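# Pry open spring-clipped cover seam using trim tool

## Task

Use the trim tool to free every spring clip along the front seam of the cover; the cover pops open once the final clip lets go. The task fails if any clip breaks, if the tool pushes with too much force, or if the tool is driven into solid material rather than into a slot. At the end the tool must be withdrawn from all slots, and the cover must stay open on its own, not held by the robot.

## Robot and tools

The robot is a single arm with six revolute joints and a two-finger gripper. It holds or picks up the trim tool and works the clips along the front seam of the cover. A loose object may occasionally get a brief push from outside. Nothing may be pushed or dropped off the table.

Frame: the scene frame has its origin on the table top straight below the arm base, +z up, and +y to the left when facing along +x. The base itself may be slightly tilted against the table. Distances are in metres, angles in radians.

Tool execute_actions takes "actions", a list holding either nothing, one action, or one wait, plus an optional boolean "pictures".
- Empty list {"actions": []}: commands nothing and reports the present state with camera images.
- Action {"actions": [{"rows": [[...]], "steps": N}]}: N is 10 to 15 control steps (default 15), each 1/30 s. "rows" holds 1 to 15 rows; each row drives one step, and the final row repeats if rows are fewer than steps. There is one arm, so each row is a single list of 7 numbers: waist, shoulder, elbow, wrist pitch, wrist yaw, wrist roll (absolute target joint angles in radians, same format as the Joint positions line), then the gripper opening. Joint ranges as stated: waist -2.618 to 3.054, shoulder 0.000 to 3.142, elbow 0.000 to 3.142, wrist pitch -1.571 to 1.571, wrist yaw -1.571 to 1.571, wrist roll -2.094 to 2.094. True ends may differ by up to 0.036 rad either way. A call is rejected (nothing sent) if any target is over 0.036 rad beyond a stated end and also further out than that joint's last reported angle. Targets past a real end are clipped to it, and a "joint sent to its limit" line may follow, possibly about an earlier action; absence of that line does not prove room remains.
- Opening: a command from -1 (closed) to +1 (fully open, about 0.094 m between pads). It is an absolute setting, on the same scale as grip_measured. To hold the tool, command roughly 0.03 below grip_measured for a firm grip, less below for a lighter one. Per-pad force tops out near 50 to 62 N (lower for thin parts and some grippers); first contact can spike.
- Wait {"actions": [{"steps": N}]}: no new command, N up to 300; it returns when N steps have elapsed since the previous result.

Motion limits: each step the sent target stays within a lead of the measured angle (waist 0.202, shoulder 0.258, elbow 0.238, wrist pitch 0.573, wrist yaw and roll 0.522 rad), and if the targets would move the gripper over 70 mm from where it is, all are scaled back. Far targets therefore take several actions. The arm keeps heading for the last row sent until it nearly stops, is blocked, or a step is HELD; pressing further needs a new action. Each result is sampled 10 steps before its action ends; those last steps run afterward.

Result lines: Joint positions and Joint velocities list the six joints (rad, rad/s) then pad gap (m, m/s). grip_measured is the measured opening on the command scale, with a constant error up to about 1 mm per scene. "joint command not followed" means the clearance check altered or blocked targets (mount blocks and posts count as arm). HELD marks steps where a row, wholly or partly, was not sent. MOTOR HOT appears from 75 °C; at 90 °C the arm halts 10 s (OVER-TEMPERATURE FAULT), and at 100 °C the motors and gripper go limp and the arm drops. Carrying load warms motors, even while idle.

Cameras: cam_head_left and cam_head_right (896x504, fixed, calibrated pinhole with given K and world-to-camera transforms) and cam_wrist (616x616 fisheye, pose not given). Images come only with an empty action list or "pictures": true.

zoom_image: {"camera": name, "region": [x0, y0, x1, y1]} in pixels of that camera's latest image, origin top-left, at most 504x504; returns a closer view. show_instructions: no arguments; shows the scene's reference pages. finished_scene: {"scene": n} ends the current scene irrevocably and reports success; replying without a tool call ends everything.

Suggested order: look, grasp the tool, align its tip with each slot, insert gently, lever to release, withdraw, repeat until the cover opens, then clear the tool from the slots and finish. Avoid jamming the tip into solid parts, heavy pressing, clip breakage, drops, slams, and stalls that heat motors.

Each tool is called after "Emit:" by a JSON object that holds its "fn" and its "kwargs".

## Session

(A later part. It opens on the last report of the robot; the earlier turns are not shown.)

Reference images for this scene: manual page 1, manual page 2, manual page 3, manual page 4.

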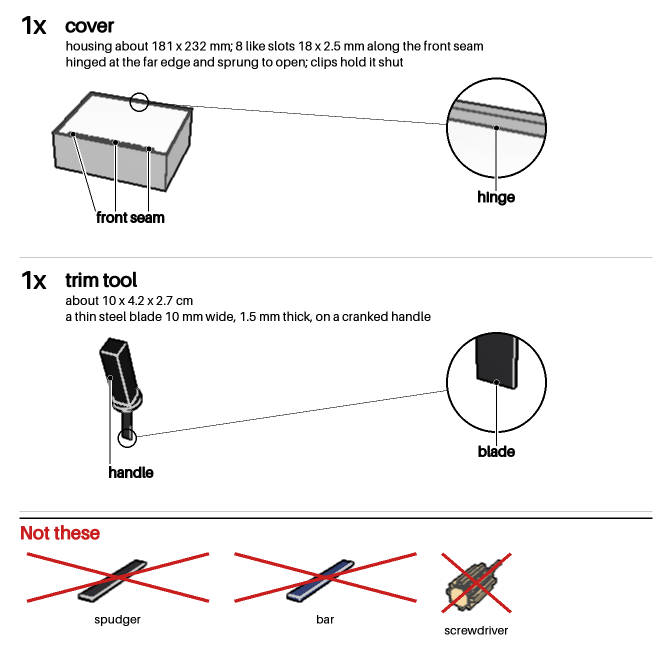

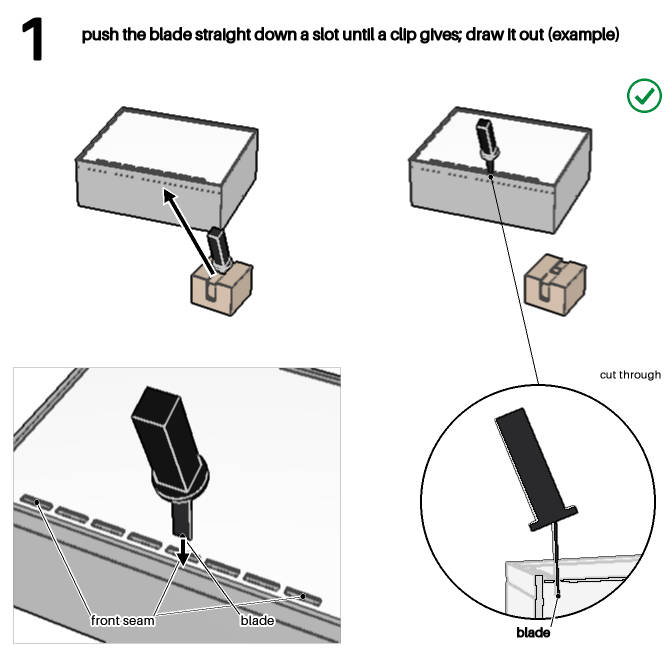

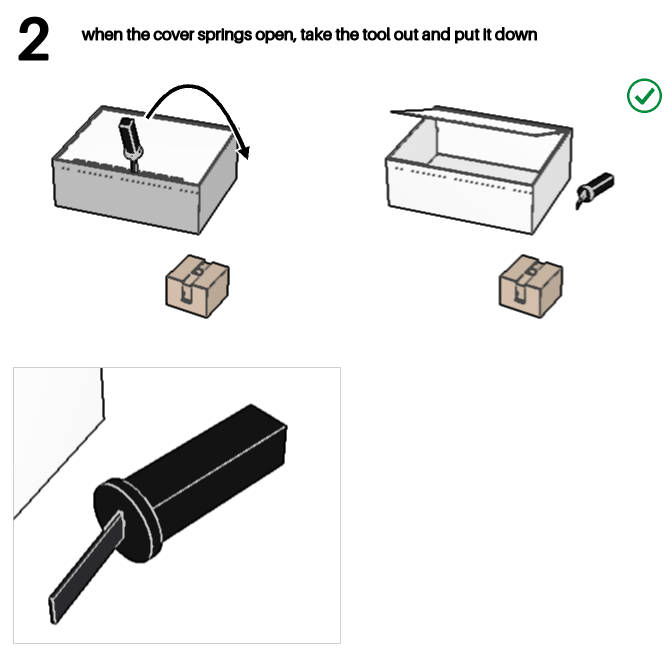

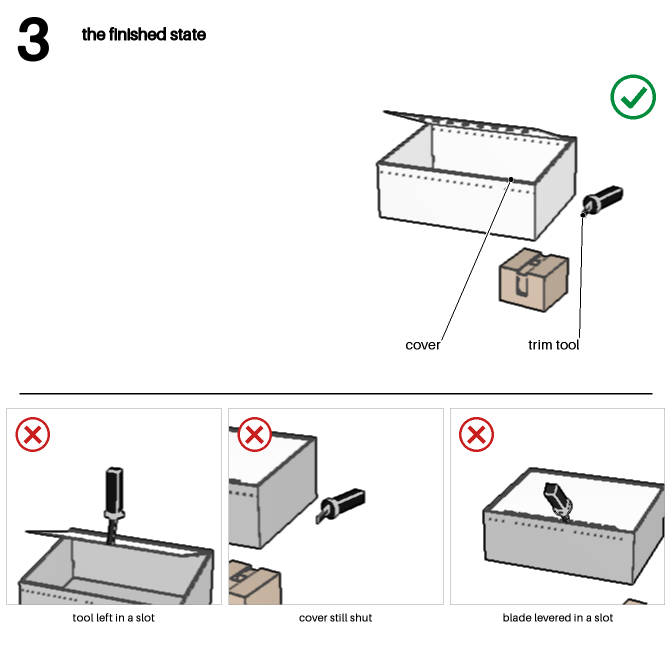

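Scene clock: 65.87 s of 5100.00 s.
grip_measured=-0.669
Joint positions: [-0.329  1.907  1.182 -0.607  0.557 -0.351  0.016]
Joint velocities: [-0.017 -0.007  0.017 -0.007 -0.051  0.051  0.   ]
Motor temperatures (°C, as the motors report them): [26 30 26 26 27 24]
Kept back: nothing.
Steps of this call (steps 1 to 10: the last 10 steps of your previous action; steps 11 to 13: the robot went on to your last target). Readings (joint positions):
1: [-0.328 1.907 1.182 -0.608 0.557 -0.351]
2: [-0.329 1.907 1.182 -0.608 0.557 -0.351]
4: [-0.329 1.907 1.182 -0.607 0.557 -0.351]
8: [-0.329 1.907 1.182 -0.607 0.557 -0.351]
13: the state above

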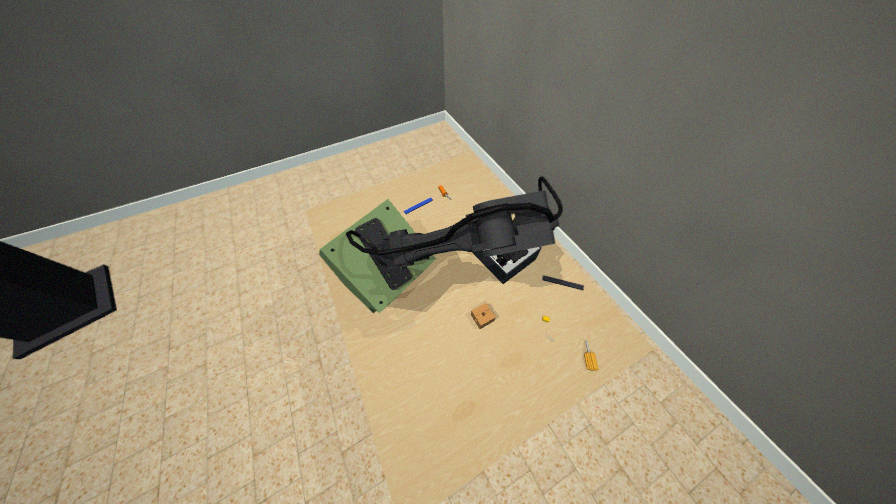

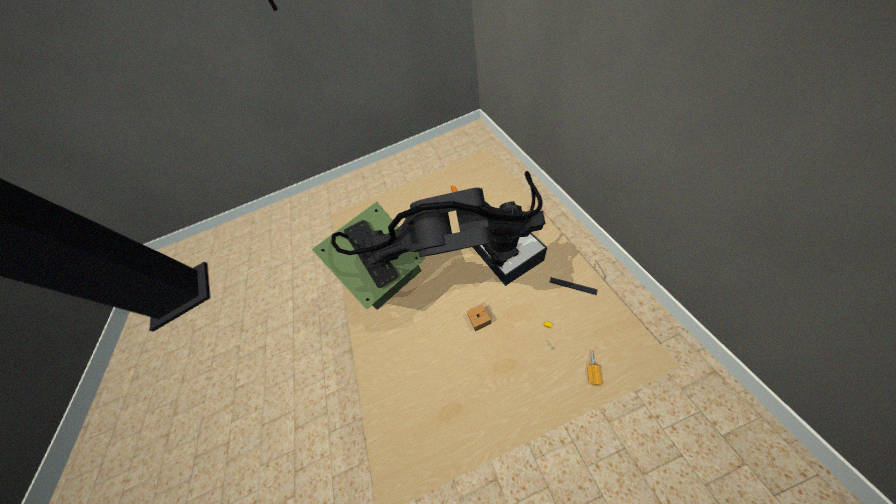

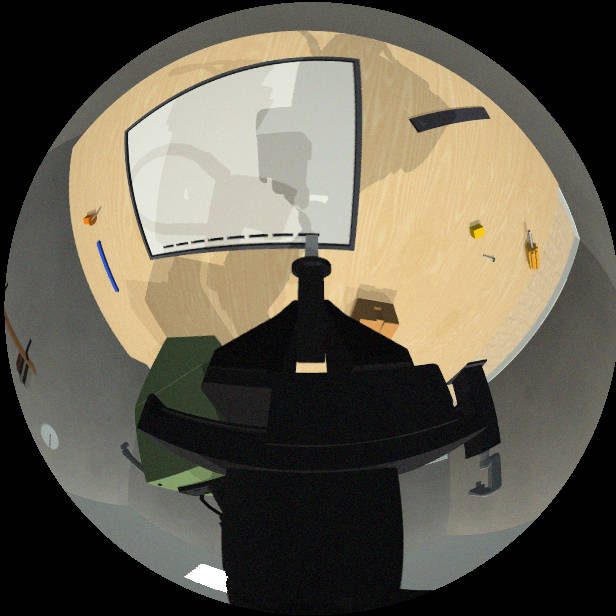

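Emit:
{"fn": "execute_actions", "kwargs": {"actions": [{"rows": [[-0.297,1.907,1.182,-0.607,0.557,-0.351,-0.69],[-0.297,1.907,1.182,-0.607,0.557,-0.351,-0.69],[-0.308,1.907,1.182,-0.607,0.557,-0.351,-0.69]], "steps": 11}]}}

Emit:
{"fn": "execute_actions", "kwargs": {"actions": [{"steps": 12}], "pictures": true}}

Emit:
{"fn": "zoom_image", "kwargs": {"camera": "cam_wrist", "region": [262, 210, 362, 280]}}

Scene clock: 66.87 s of 5100.00 s.
grip_measured=-0.669
Joint positions: [-0.328  1.907  1.182 -0.607  0.557 -0.351  0.016]
Joint velocities: [ 0.037 -0.012  0.007 -0.007 -0.051 -0.051 -0.001]
Motor temperatures (°C, as the motors report them): [26 30 26 26 27 24]
Steps of this call (steps 1 to 15: the robot went on to your last target; steps 16 to 29: nothing new was sent; step 30: the first step of this action). Readings (joint positions):
30: the state above

Scene clock: 67.27 s of 5100.00 s.
grip_measured=-0.669
Joint positions: [-0.323  1.907  1.182 -0.607  0.557 -0.351  0.016]
Joint velocities: [ 0.007 -0.002 -0.027  0.037  0.022  0.051  0.   ]
Motor temperatures (°C, as the motors report them): [26 30 26 26 27 24]
Kept back: nothing.
Steps of this call (steps 1 to 10: the last 10 steps of your previous action; steps 11 to 12: the robot went on to your last target). Readings (joint positions):
1: [-0.326 1.907 1.182 -0.607 0.557 -0.351]
2: [-0.324 1.907 1.182 -0.607 0.557 -0.351]
4: [-0.323 1.907 1.182 -0.607 0.557 -0.351]
8: [-0.323 1.907 1.182 -0.607 0.557 -0.351]
12: the state above

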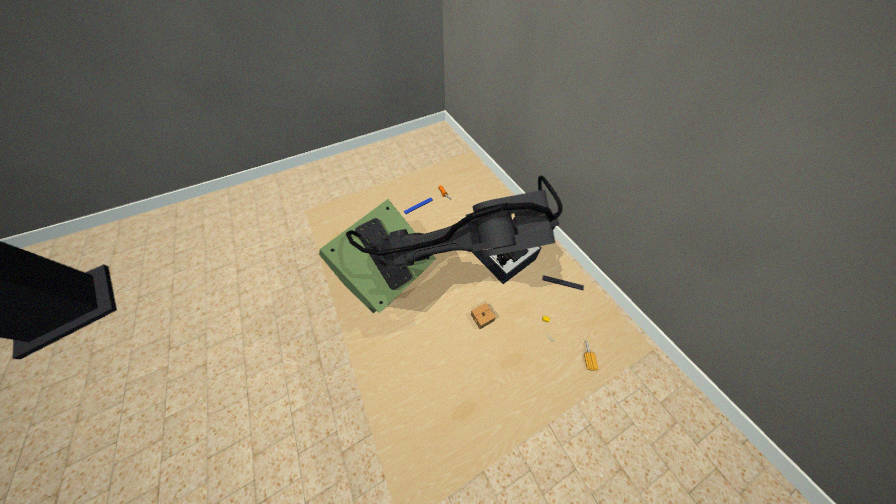

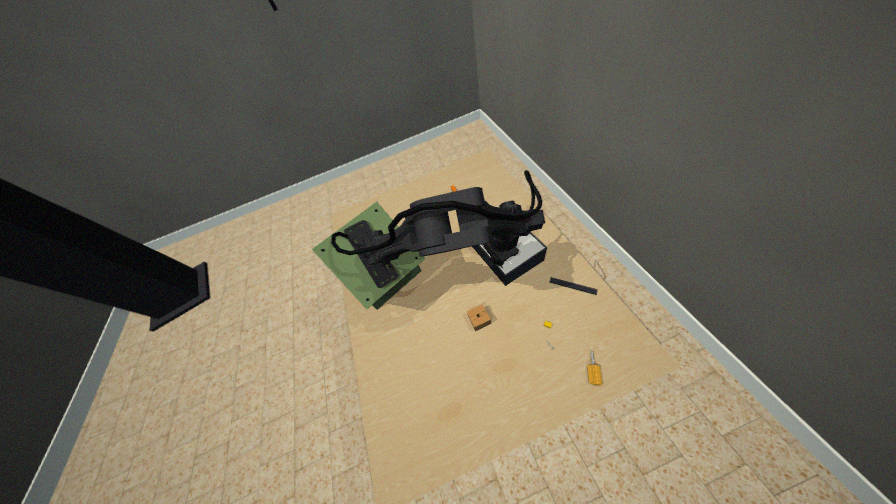

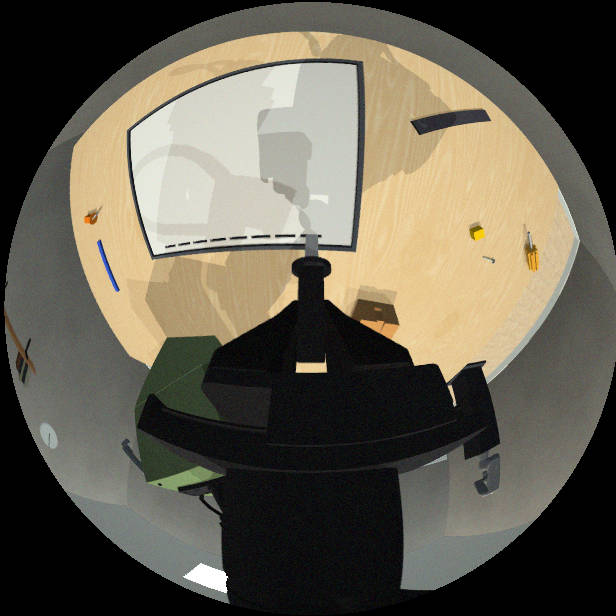

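Region (262, 210, 362, 280) of cam_wrist's 616x616 image, scaled by 5.040, with more detail than that image has; it fills the top 353 rows of this view, and the rest is white.

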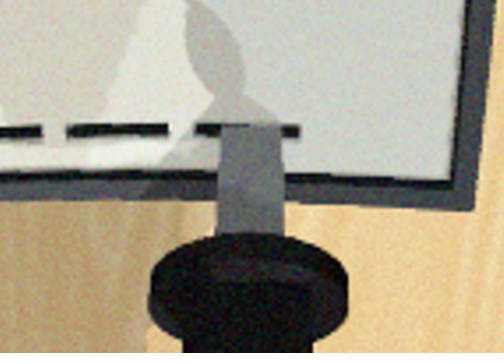

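Emit:
{"fn": "execute_actions", "kwargs": {"actions": [{"rows": [[-0.335,1.937,1.182,-0.607,0.557,-0.351,-0.69],[-0.325,1.938,1.182,-0.607,0.557,-0.351,-0.69],[-0.325,1.936,1.182,-0.607,0.557,-0.351,-0.69],[-0.325,1.930,1.182,-0.607,0.557,-0.351,-0.69],[-0.325,1.926,1.182,-0.607,0.557,-0.351,-0.69]], "steps": 12}]}}

Emit:
{"fn": "execute_actions", "kwargs": {"actions": [{"steps": 13}], "pictures": true}}

Emit:
{"fn": "zoom_image", "kwargs": {"camera": "cam_wrist", "region": [262, 210, 362, 280]}}

Scene clock: 68.63 s of 5100.00 s.
grip_measured=-0.669
Joint positions: [-0.324  1.91   1.182 -0.607  0.557 -0.351  0.016]
Joint velocities: [-0.037  0.066 -0.002  0.037  0.037 -0.051 -0.   ]
Motor temperatures (°C, as the motors report them): [26 30 26 26 27 24]
Steps of this call (steps 1 to 15: the robot went on to your last target; steps 16 to 39: nothing new was sent; steps 40 to 41: the first 2 steps of this action). Readings (joint positions):
40: [-0.324 1.909 1.182 -0.607 0.557 -0.351]
41: the state above

Scene clock: 69.07 s of 5100.00 s.
grip_measured=-0.669
Joint positions: [-0.325  1.918  1.182 -0.607  0.557 -0.351  0.016]
Joint velocities: [ 0.007  0.007 -0.007 -0.007 -0.007  0.081  0.001]
Motor temperatures (°C, as the motors report them): [26 30 26 26 27 24]
Kept back: nothing.
Steps of this call (steps 1 to 10: the last 10 steps of your previous action; steps 11 to 13: the robot went on to your last target). Readings (joint positions):
1: [-0.325 1.914 1.182 -0.607 0.557 -0.351]
2: [-0.325 1.917 1.182 -0.607 0.557 -0.351]
4: [-0.325 1.918 1.182 -0.607 0.557 -0.351]
8: [-0.325 1.918 1.182 -0.607 0.557 -0.351]
13: the state above

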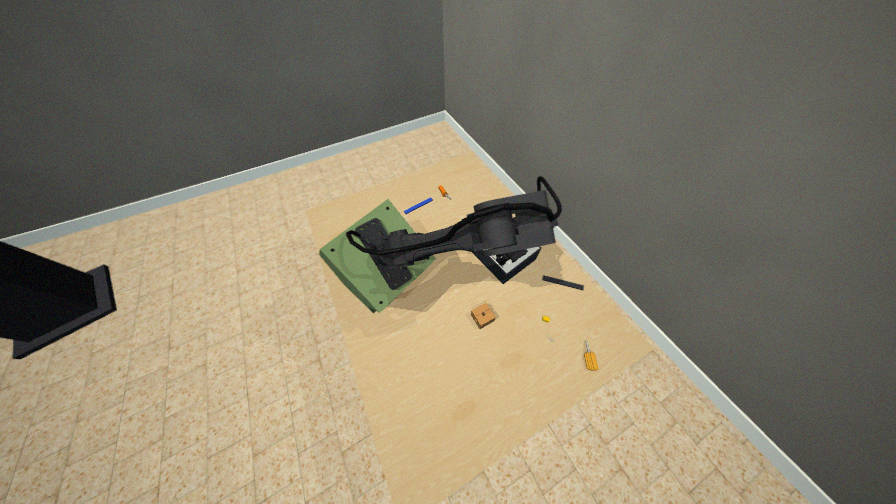

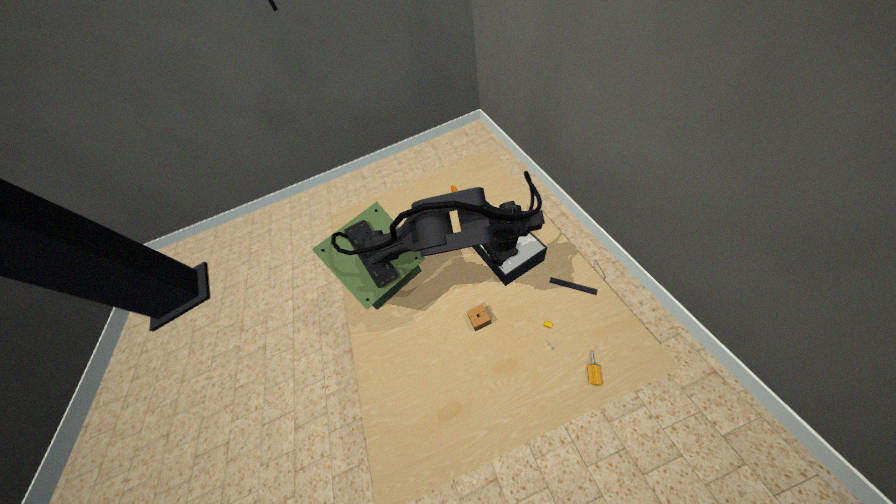

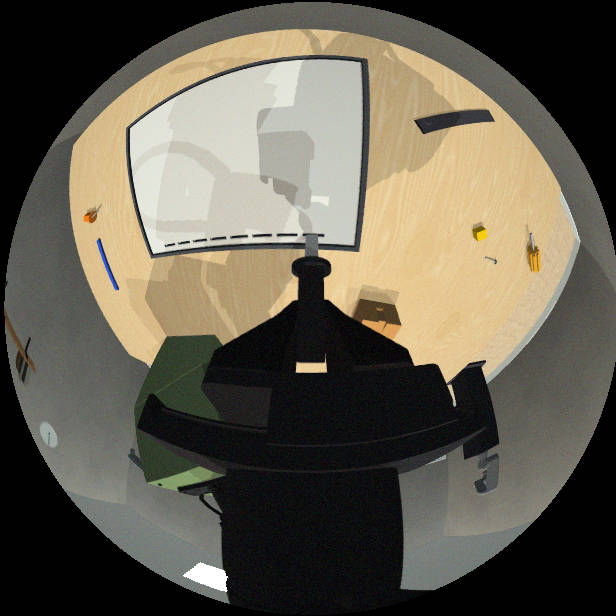

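Region (262, 210, 362, 280) of cam_wrist's 616x616 image, scaled by 5.040, with more detail than that image has; it fills the top 353 rows of this view, and the rest is white.

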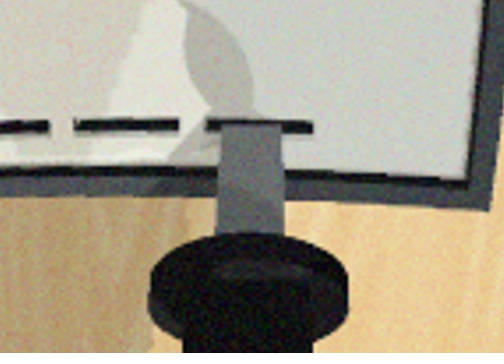

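Emit:
{"fn": "execute_actions", "kwargs": {"actions": []}}

Scene clock: 70.57 s of 5100.00 s.
grip_measured=-0.669
Joint positions: [-0.325  1.918  1.182 -0.607  0.557 -0.351  0.016]
Joint velocities: [ 0.002 -0.002  0.002 -0.007 -0.037 -0.007  0.   ]
Motor temperatures (°C, as the motors report them): [26 30 26 26 27 24]
Kept back: nothing.
Steps of this call (steps 1 to 15: the robot went on to your last target; steps 16 to 45: nothing new was sent). Readings (joint positions):
1: [-0.325 1.918 1.182 -0.607 0.557 -0.351]
2: [-0.325 1.918 1.182 -0.607 0.557 -0.351]
4: [-0.325 1.918 1.182 -0.607 0.557 -0.351]
8: [-0.325 1.918 1.182 -0.607 0.557 -0.351]
45: the state above
The arm was judged still, so your last target was given up. Only a new action makes it travel on or press farther. Fingers that are still opening or closing keep moving.

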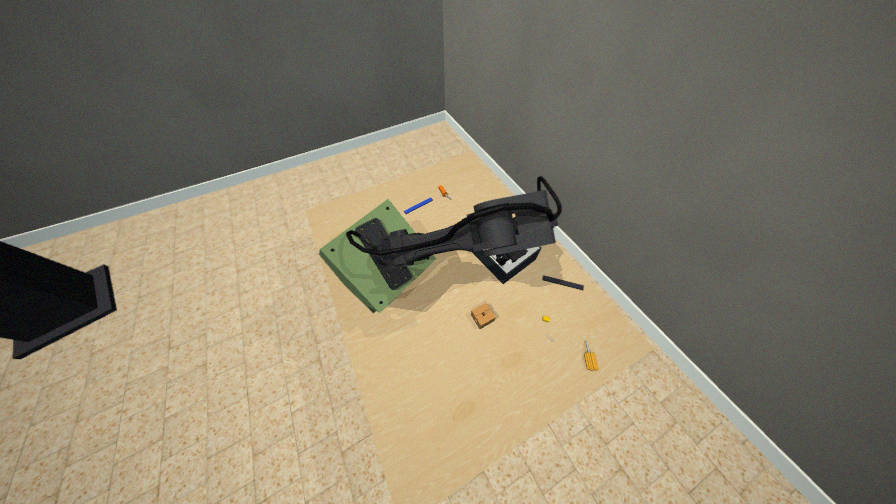

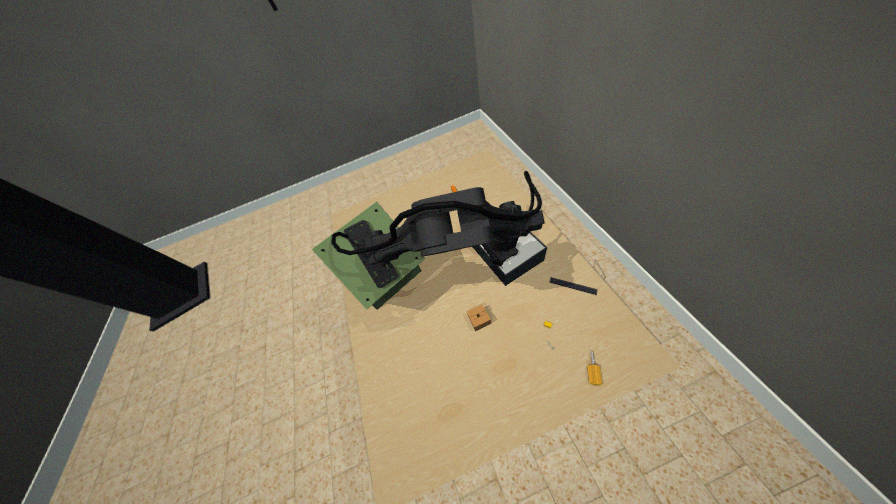

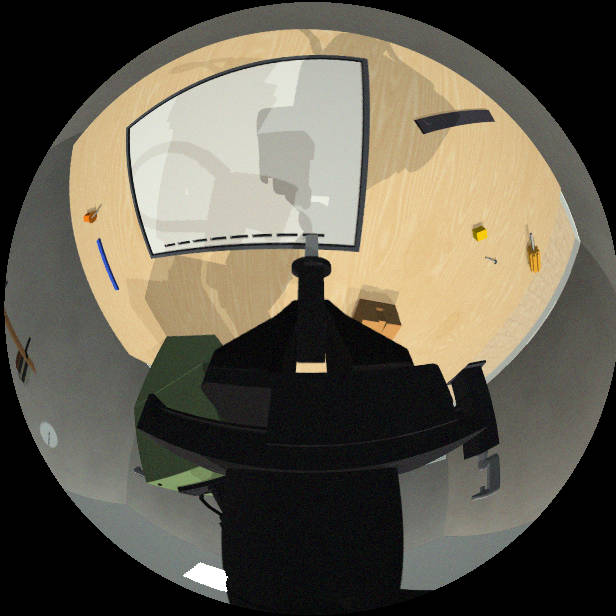

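Emit:
{"fn": "show_instructions", "kwargs": {}}

Emit:
{"fn": "zoom_image", "kwargs": {"camera": "cam_wrist", "region": [262, 210, 362, 280]}}

Reference images for this scene: manual page 1, manual page 2, manual page 3, manual page 4.

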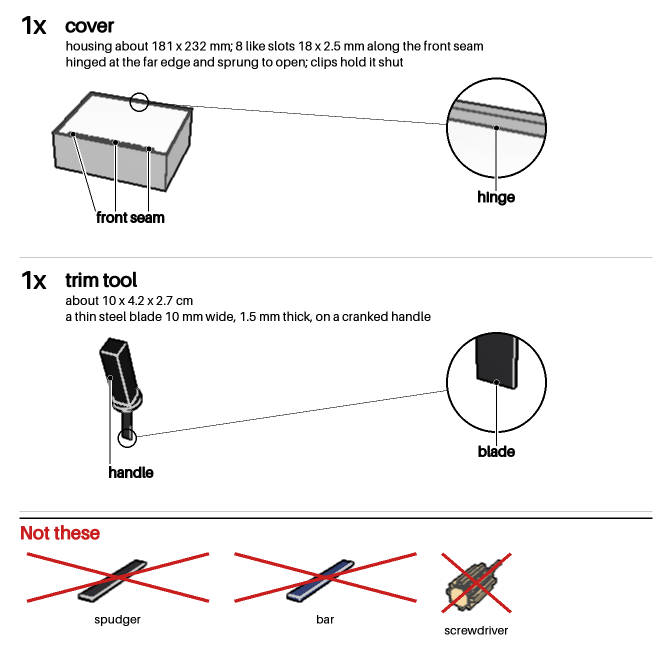

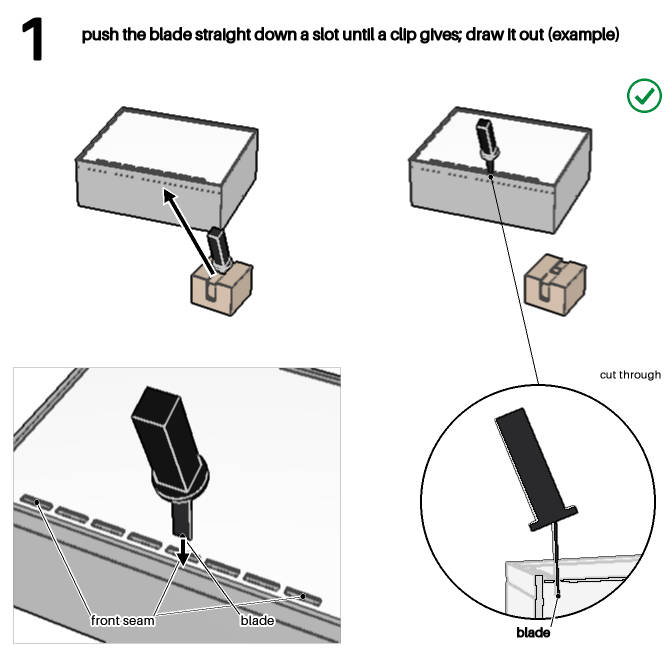

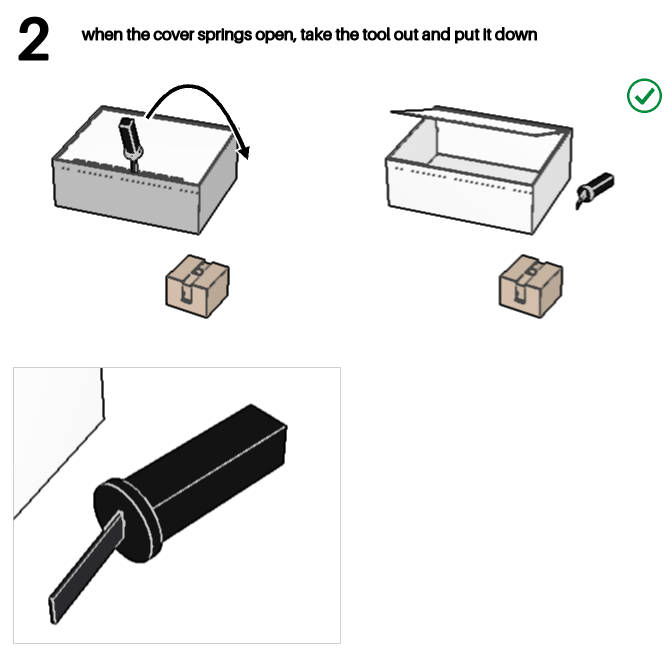

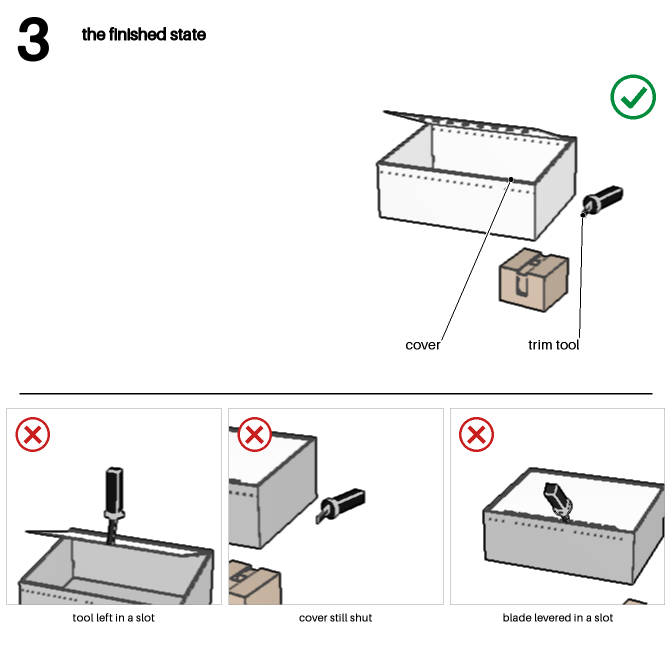

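Region (262, 210, 362, 280) of cam_wrist's 616x616 image, scaled by 5.040, with more detail than that image has; it fills the top 353 rows of this view, and the rest is white.

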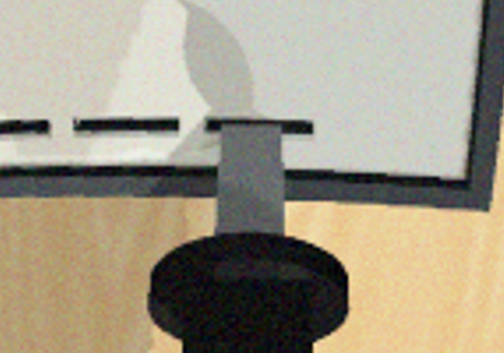

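Emit:
{"fn": "execute_actions", "kwargs": {"actions": [{"rows":[[-0.340,1.948,1.182,-0.577,0.557,-0.351,-0.69],[-0.329,1.949,1.182,-0.577,0.557,-0.351,-0.69],[-0.329,1.948,1.182,-0.580,0.557,-0.351,-0.69],[-0.329,1.944,1.182,-0.582,0.557,-0.351,-0.69],[-0.329,1.940,1.182,-0.582,0.557,-0.351,-0.69],[-0.329,1.937,1.182,-0.582,0.557,-0.351,-0.69]],"steps":12}], "pictures": false}}

Emit:
{"fn": "execute_actions", "kwargs": {"actions": []}}

Emit:
{"fn": "zoom_image", "kwargs": {"camera": "cam_wrist", "region": [262, 210, 362, 280]}}

Scene clock: 71.73 s of 5100.00 s.
grip_measured=-0.669
Joint positions: [-0.327  1.921  1.182 -0.601  0.557 -0.351  0.016]
Joint velocities: [-0.061  0.085 -0.002  0.154 -0.066  0.022 -0.   ]
Motor temperatures (°C, as the motors report them): [26 30 26 26 27 24]
Steps of this call (steps 1 to 33: nothing new was sent; steps 34 to 35: the first 2 steps of this action). Readings (joint positions):
34: [-0.326 1.919 1.182 -0.604 0.557 -0.351]
35: the state above

Scene clock: 72.07 s of 5100.00 s.
grip_measured=-0.669
Joint positions: [-0.327  1.928  1.182 -0.594  0.557 -0.351  0.016]
Joint velocities: [ 0.007  0.012 -0.002 -0.007  0.007  0.051 -0.001]
Motor temperatures (°C, as the motors report them): [26 30 26 26 27 24]
Kept back: nothing.
Steps of this call (steps 1 to 10: the last 10 steps of your previous action). Readings (joint positions):
1: [-0.327 1.925 1.182 -0.597 0.557 -0.351]
2: [-0.327 1.927 1.182 -0.595 0.557 -0.351]
4: [-0.327 1.928 1.182 -0.594 0.557 -0.351]
8: [-0.327 1.928 1.182 -0.594 0.557 -0.351]
10: the state above

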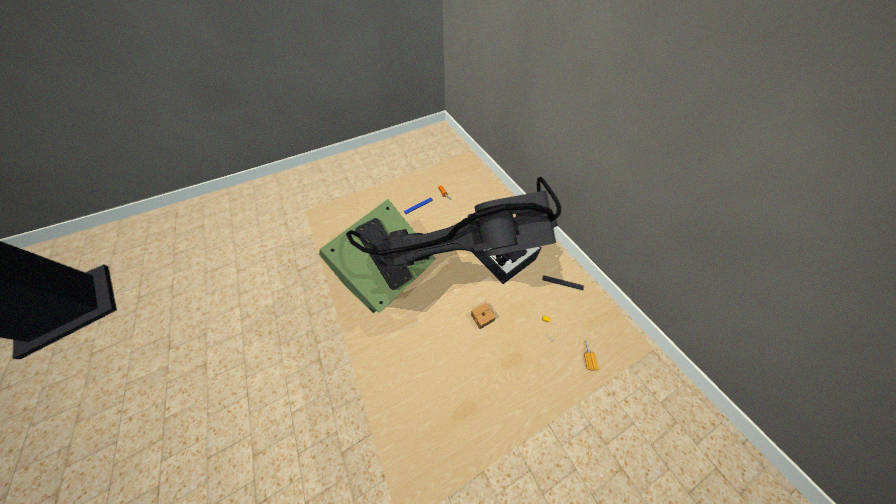

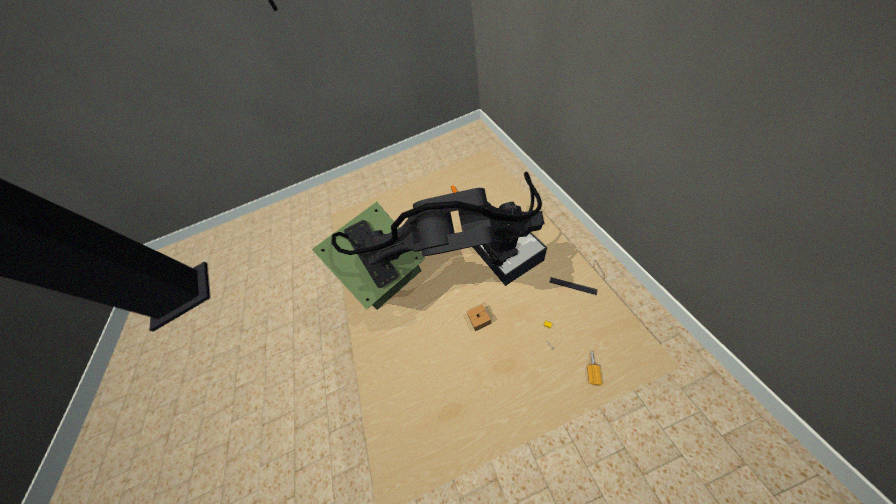

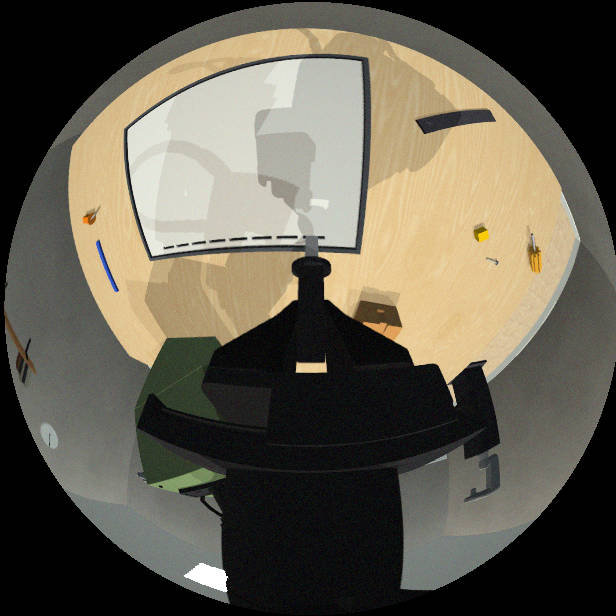

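Region (262, 210, 362, 280) of cam_wrist's 616x616 image, scaled by 5.040, with more detail than that image has; it fills the top 353 rows of this view, and the rest is white.

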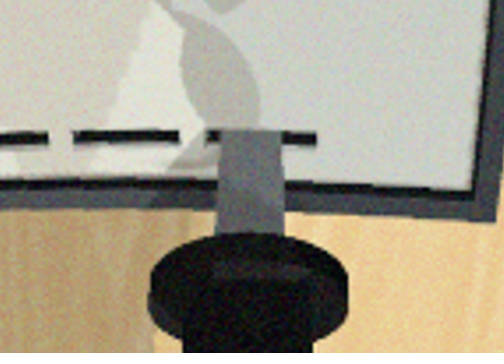

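Emit:
{"fn": "execute_actions", "kwargs": {"actions": [{"rows":[[-0.340,1.958,1.182,-0.566,0.557,-0.351,-0.69],[-0.333,1.959,1.182,-0.566,0.557,-0.351,-0.69],[-0.333,1.958,1.182,-0.566,0.557,-0.351,-0.69],[-0.333,1.955,1.182,-0.566,0.557,-0.351,-0.69],[-0.333,1.952,1.182,-0.566,0.557,-0.351,-0.69],[-0.333,1.950,1.182,-0.566,0.557,-0.351,-0.69]],"steps":12}], "pictures": false}}

Emit:
{"fn": "execute_actions", "kwargs": {"actions": []}}

Emit:
{"fn": "zoom_image", "kwargs": {"camera": "cam_wrist", "region": [262, 210, 362, 280]}}

Scene clock: 73.03 s of 5100.00 s.
grip_measured=-0.669
Joint positions: [-0.328  1.93   1.182 -0.592  0.557 -0.351  0.016]
Joint velocities: [-0.002  0.046 -0.012 -0.022  0.037 -0.066  0.   ]
Motor temperatures (°C, as the motors report them): [26 30 26 26 27 24]
Steps of this call (steps 1 to 15: the robot went on to your last target; steps 16 to 27: nothing new was sent; steps 28 to 29: the first 2 steps of this action). Readings (joint positions):
28: [-0.328 1.929 1.182 -0.593 0.557 -0.351]
29: the state above

Scene clock: 73.37 s of 5100.00 s.
grip_measured=-0.669
Joint positions: [-0.328  1.931  1.182 -0.591  0.558 -0.351  0.016]
Joint velocities: [-0.002  0.002 -0.017  0.066 -0.037  0.037  0.   ]
Motor temperatures (°C, as the motors report them): [26 30 26 26 27 24]
Kept back: nothing.
Steps of this call (steps 1 to 10: the last 10 steps of your previous action). Readings (joint positions):
1: [-0.328 1.931 1.182 -0.591 0.557 -0.351]
2: [-0.328 1.931 1.182 -0.591 0.558 -0.351]
4: [-0.328 1.931 1.182 -0.591 0.558 -0.351]
8: [-0.328 1.931 1.182 -0.591 0.558 -0.351]
10: the state above

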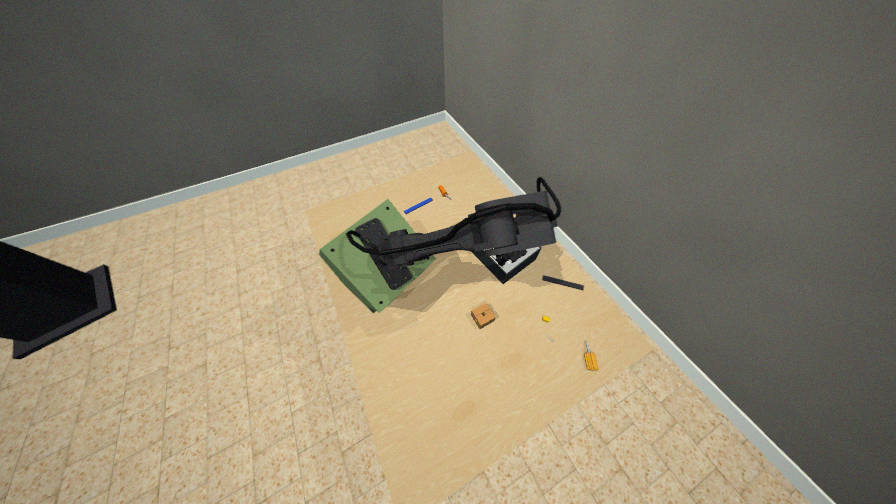

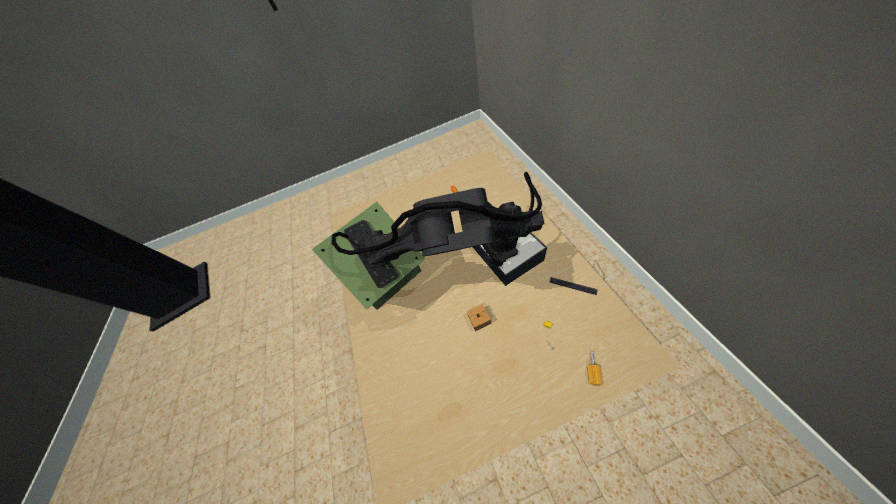

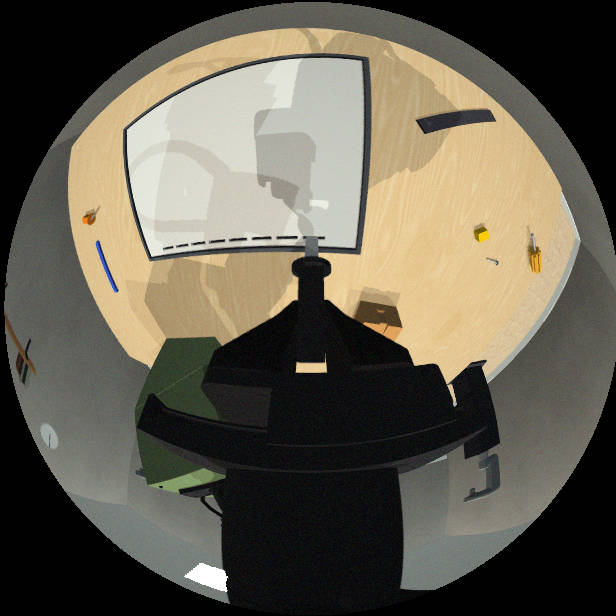

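Region (262, 210, 362, 280) of cam_wrist's 616x616 image, scaled by 5.040, with more detail than that image has; it fills the top 353 rows of this view, and the rest is white.

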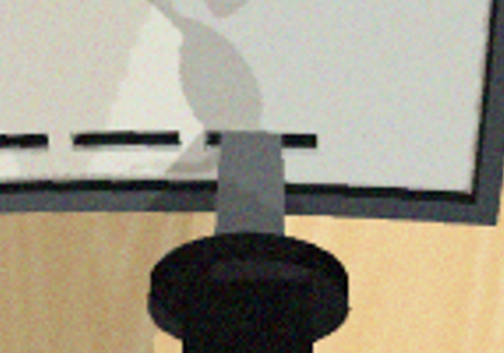

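Emit:
{"fn": "zoom_image", "kwargs": {"camera": "cam_wrist", "region": [292, 226, 332, 250]}}

Region (292, 226, 332, 250) of cam_wrist's 616x616 image, scaled by 12.600, with more detail than that image has; it fills the top 302 rows of this view, and the rest is white.

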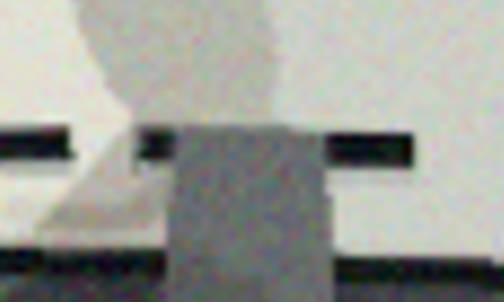

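Emit:
{"fn": "execute_actions", "kwargs": {"actions": [{"rows":[[-0.328,1.925,1.182,-0.591,0.557,-0.351,-0.69],[-0.328,1.925,1.182,-0.591,0.557,-0.351,-0.69],[-0.346,1.925,1.182,-0.591,0.557,-0.351,-0.69],[-0.340,1.925,1.182,-0.591,0.557,-0.351,-0.69],[-0.334,1.925,1.182,-0.591,0.557,-0.351,-0.69]],"steps":12}], "pictures": false}}

Emit:
{"fn": "execute_actions", "kwargs": {"actions": []}}

Emit:
{"fn": "zoom_image", "kwargs": {"camera": "cam_wrist", "region": [292, 226, 332, 250]}}

Scene clock: 76.63 s of 5100.00 s.
grip_measured=-0.669
Joint positions: [-0.328  1.931  1.182 -0.591  0.558 -0.351  0.016]
Joint velocities: [-0.012 -0.002  0.007 -0.022 -0.022 -0.051  0.   ]
Motor temperatures (°C, as the motors report them): [26 30 26 26 27 24]
Steps of this call (steps 1 to 15: the robot went on to your last target; steps 16 to 90: nothing new was sent; then 0.20 s passed at rest; steps 91 to 92: the first 2 steps of this action). Readings (joint positions):
91: [-0.328 1.931 1.182 -0.591 0.558 -0.351]
92: the state above

Scene clock: 76.97 s of 5100.00 s.
grip_measured=-0.669
Joint positions: [-0.329  1.931  1.182 -0.591  0.558 -0.351  0.016]
Joint velocities: [-0.007 -0.002  0.002 -0.051 -0.007 -0.081  0.   ]
Motor temperatures (°C, as the motors report them): [26 30 26 26 27 24]
Kept back: nothing.
Steps of this call (steps 1 to 10: the last 10 steps of your previous action). Readings (joint positions):
1: [-0.329 1.931 1.182 -0.591 0.558 -0.351]
2: [-0.329 1.931 1.182 -0.591 0.558 -0.351]
4: [-0.329 1.931 1.182 -0.591 0.558 -0.351]
8: [-0.329 1.931 1.182 -0.591 0.558 -0.351]
10: the state above

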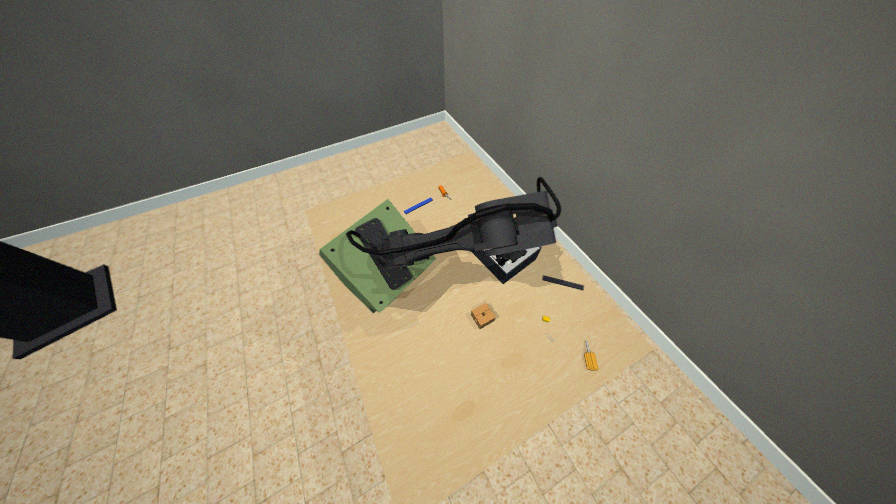

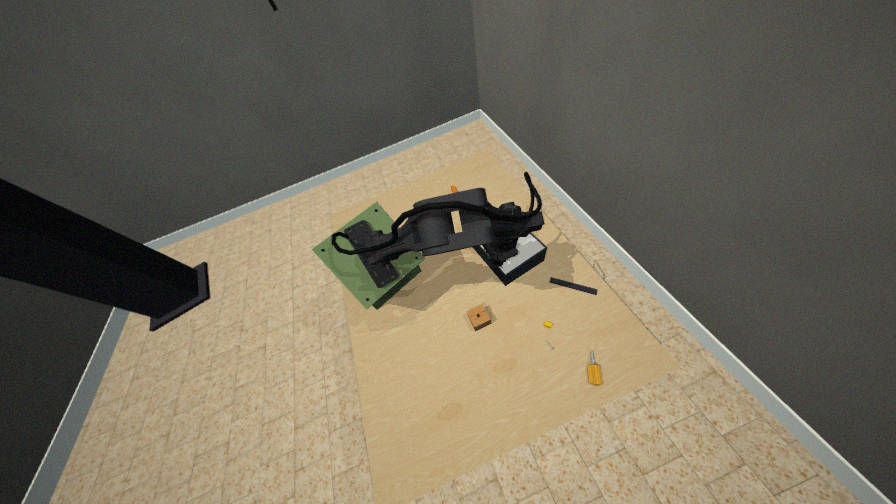

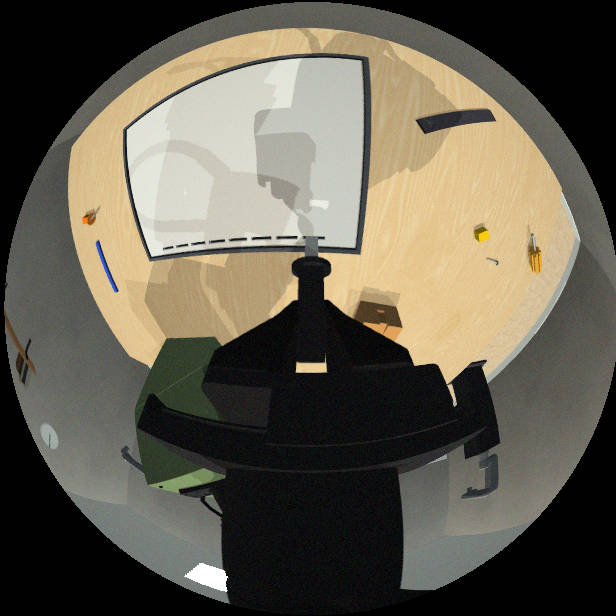

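Region (292, 226, 332, 250) of cam_wrist's 616x616 image, scaled by 12.600, with more detail than that image has; it fills the top 302 rows of this view, and the rest is white.

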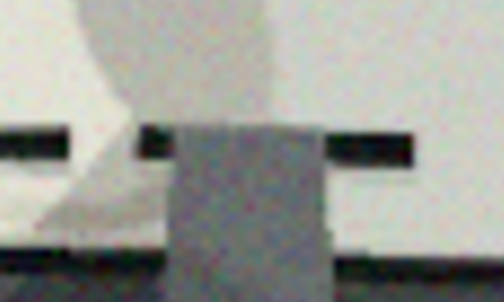

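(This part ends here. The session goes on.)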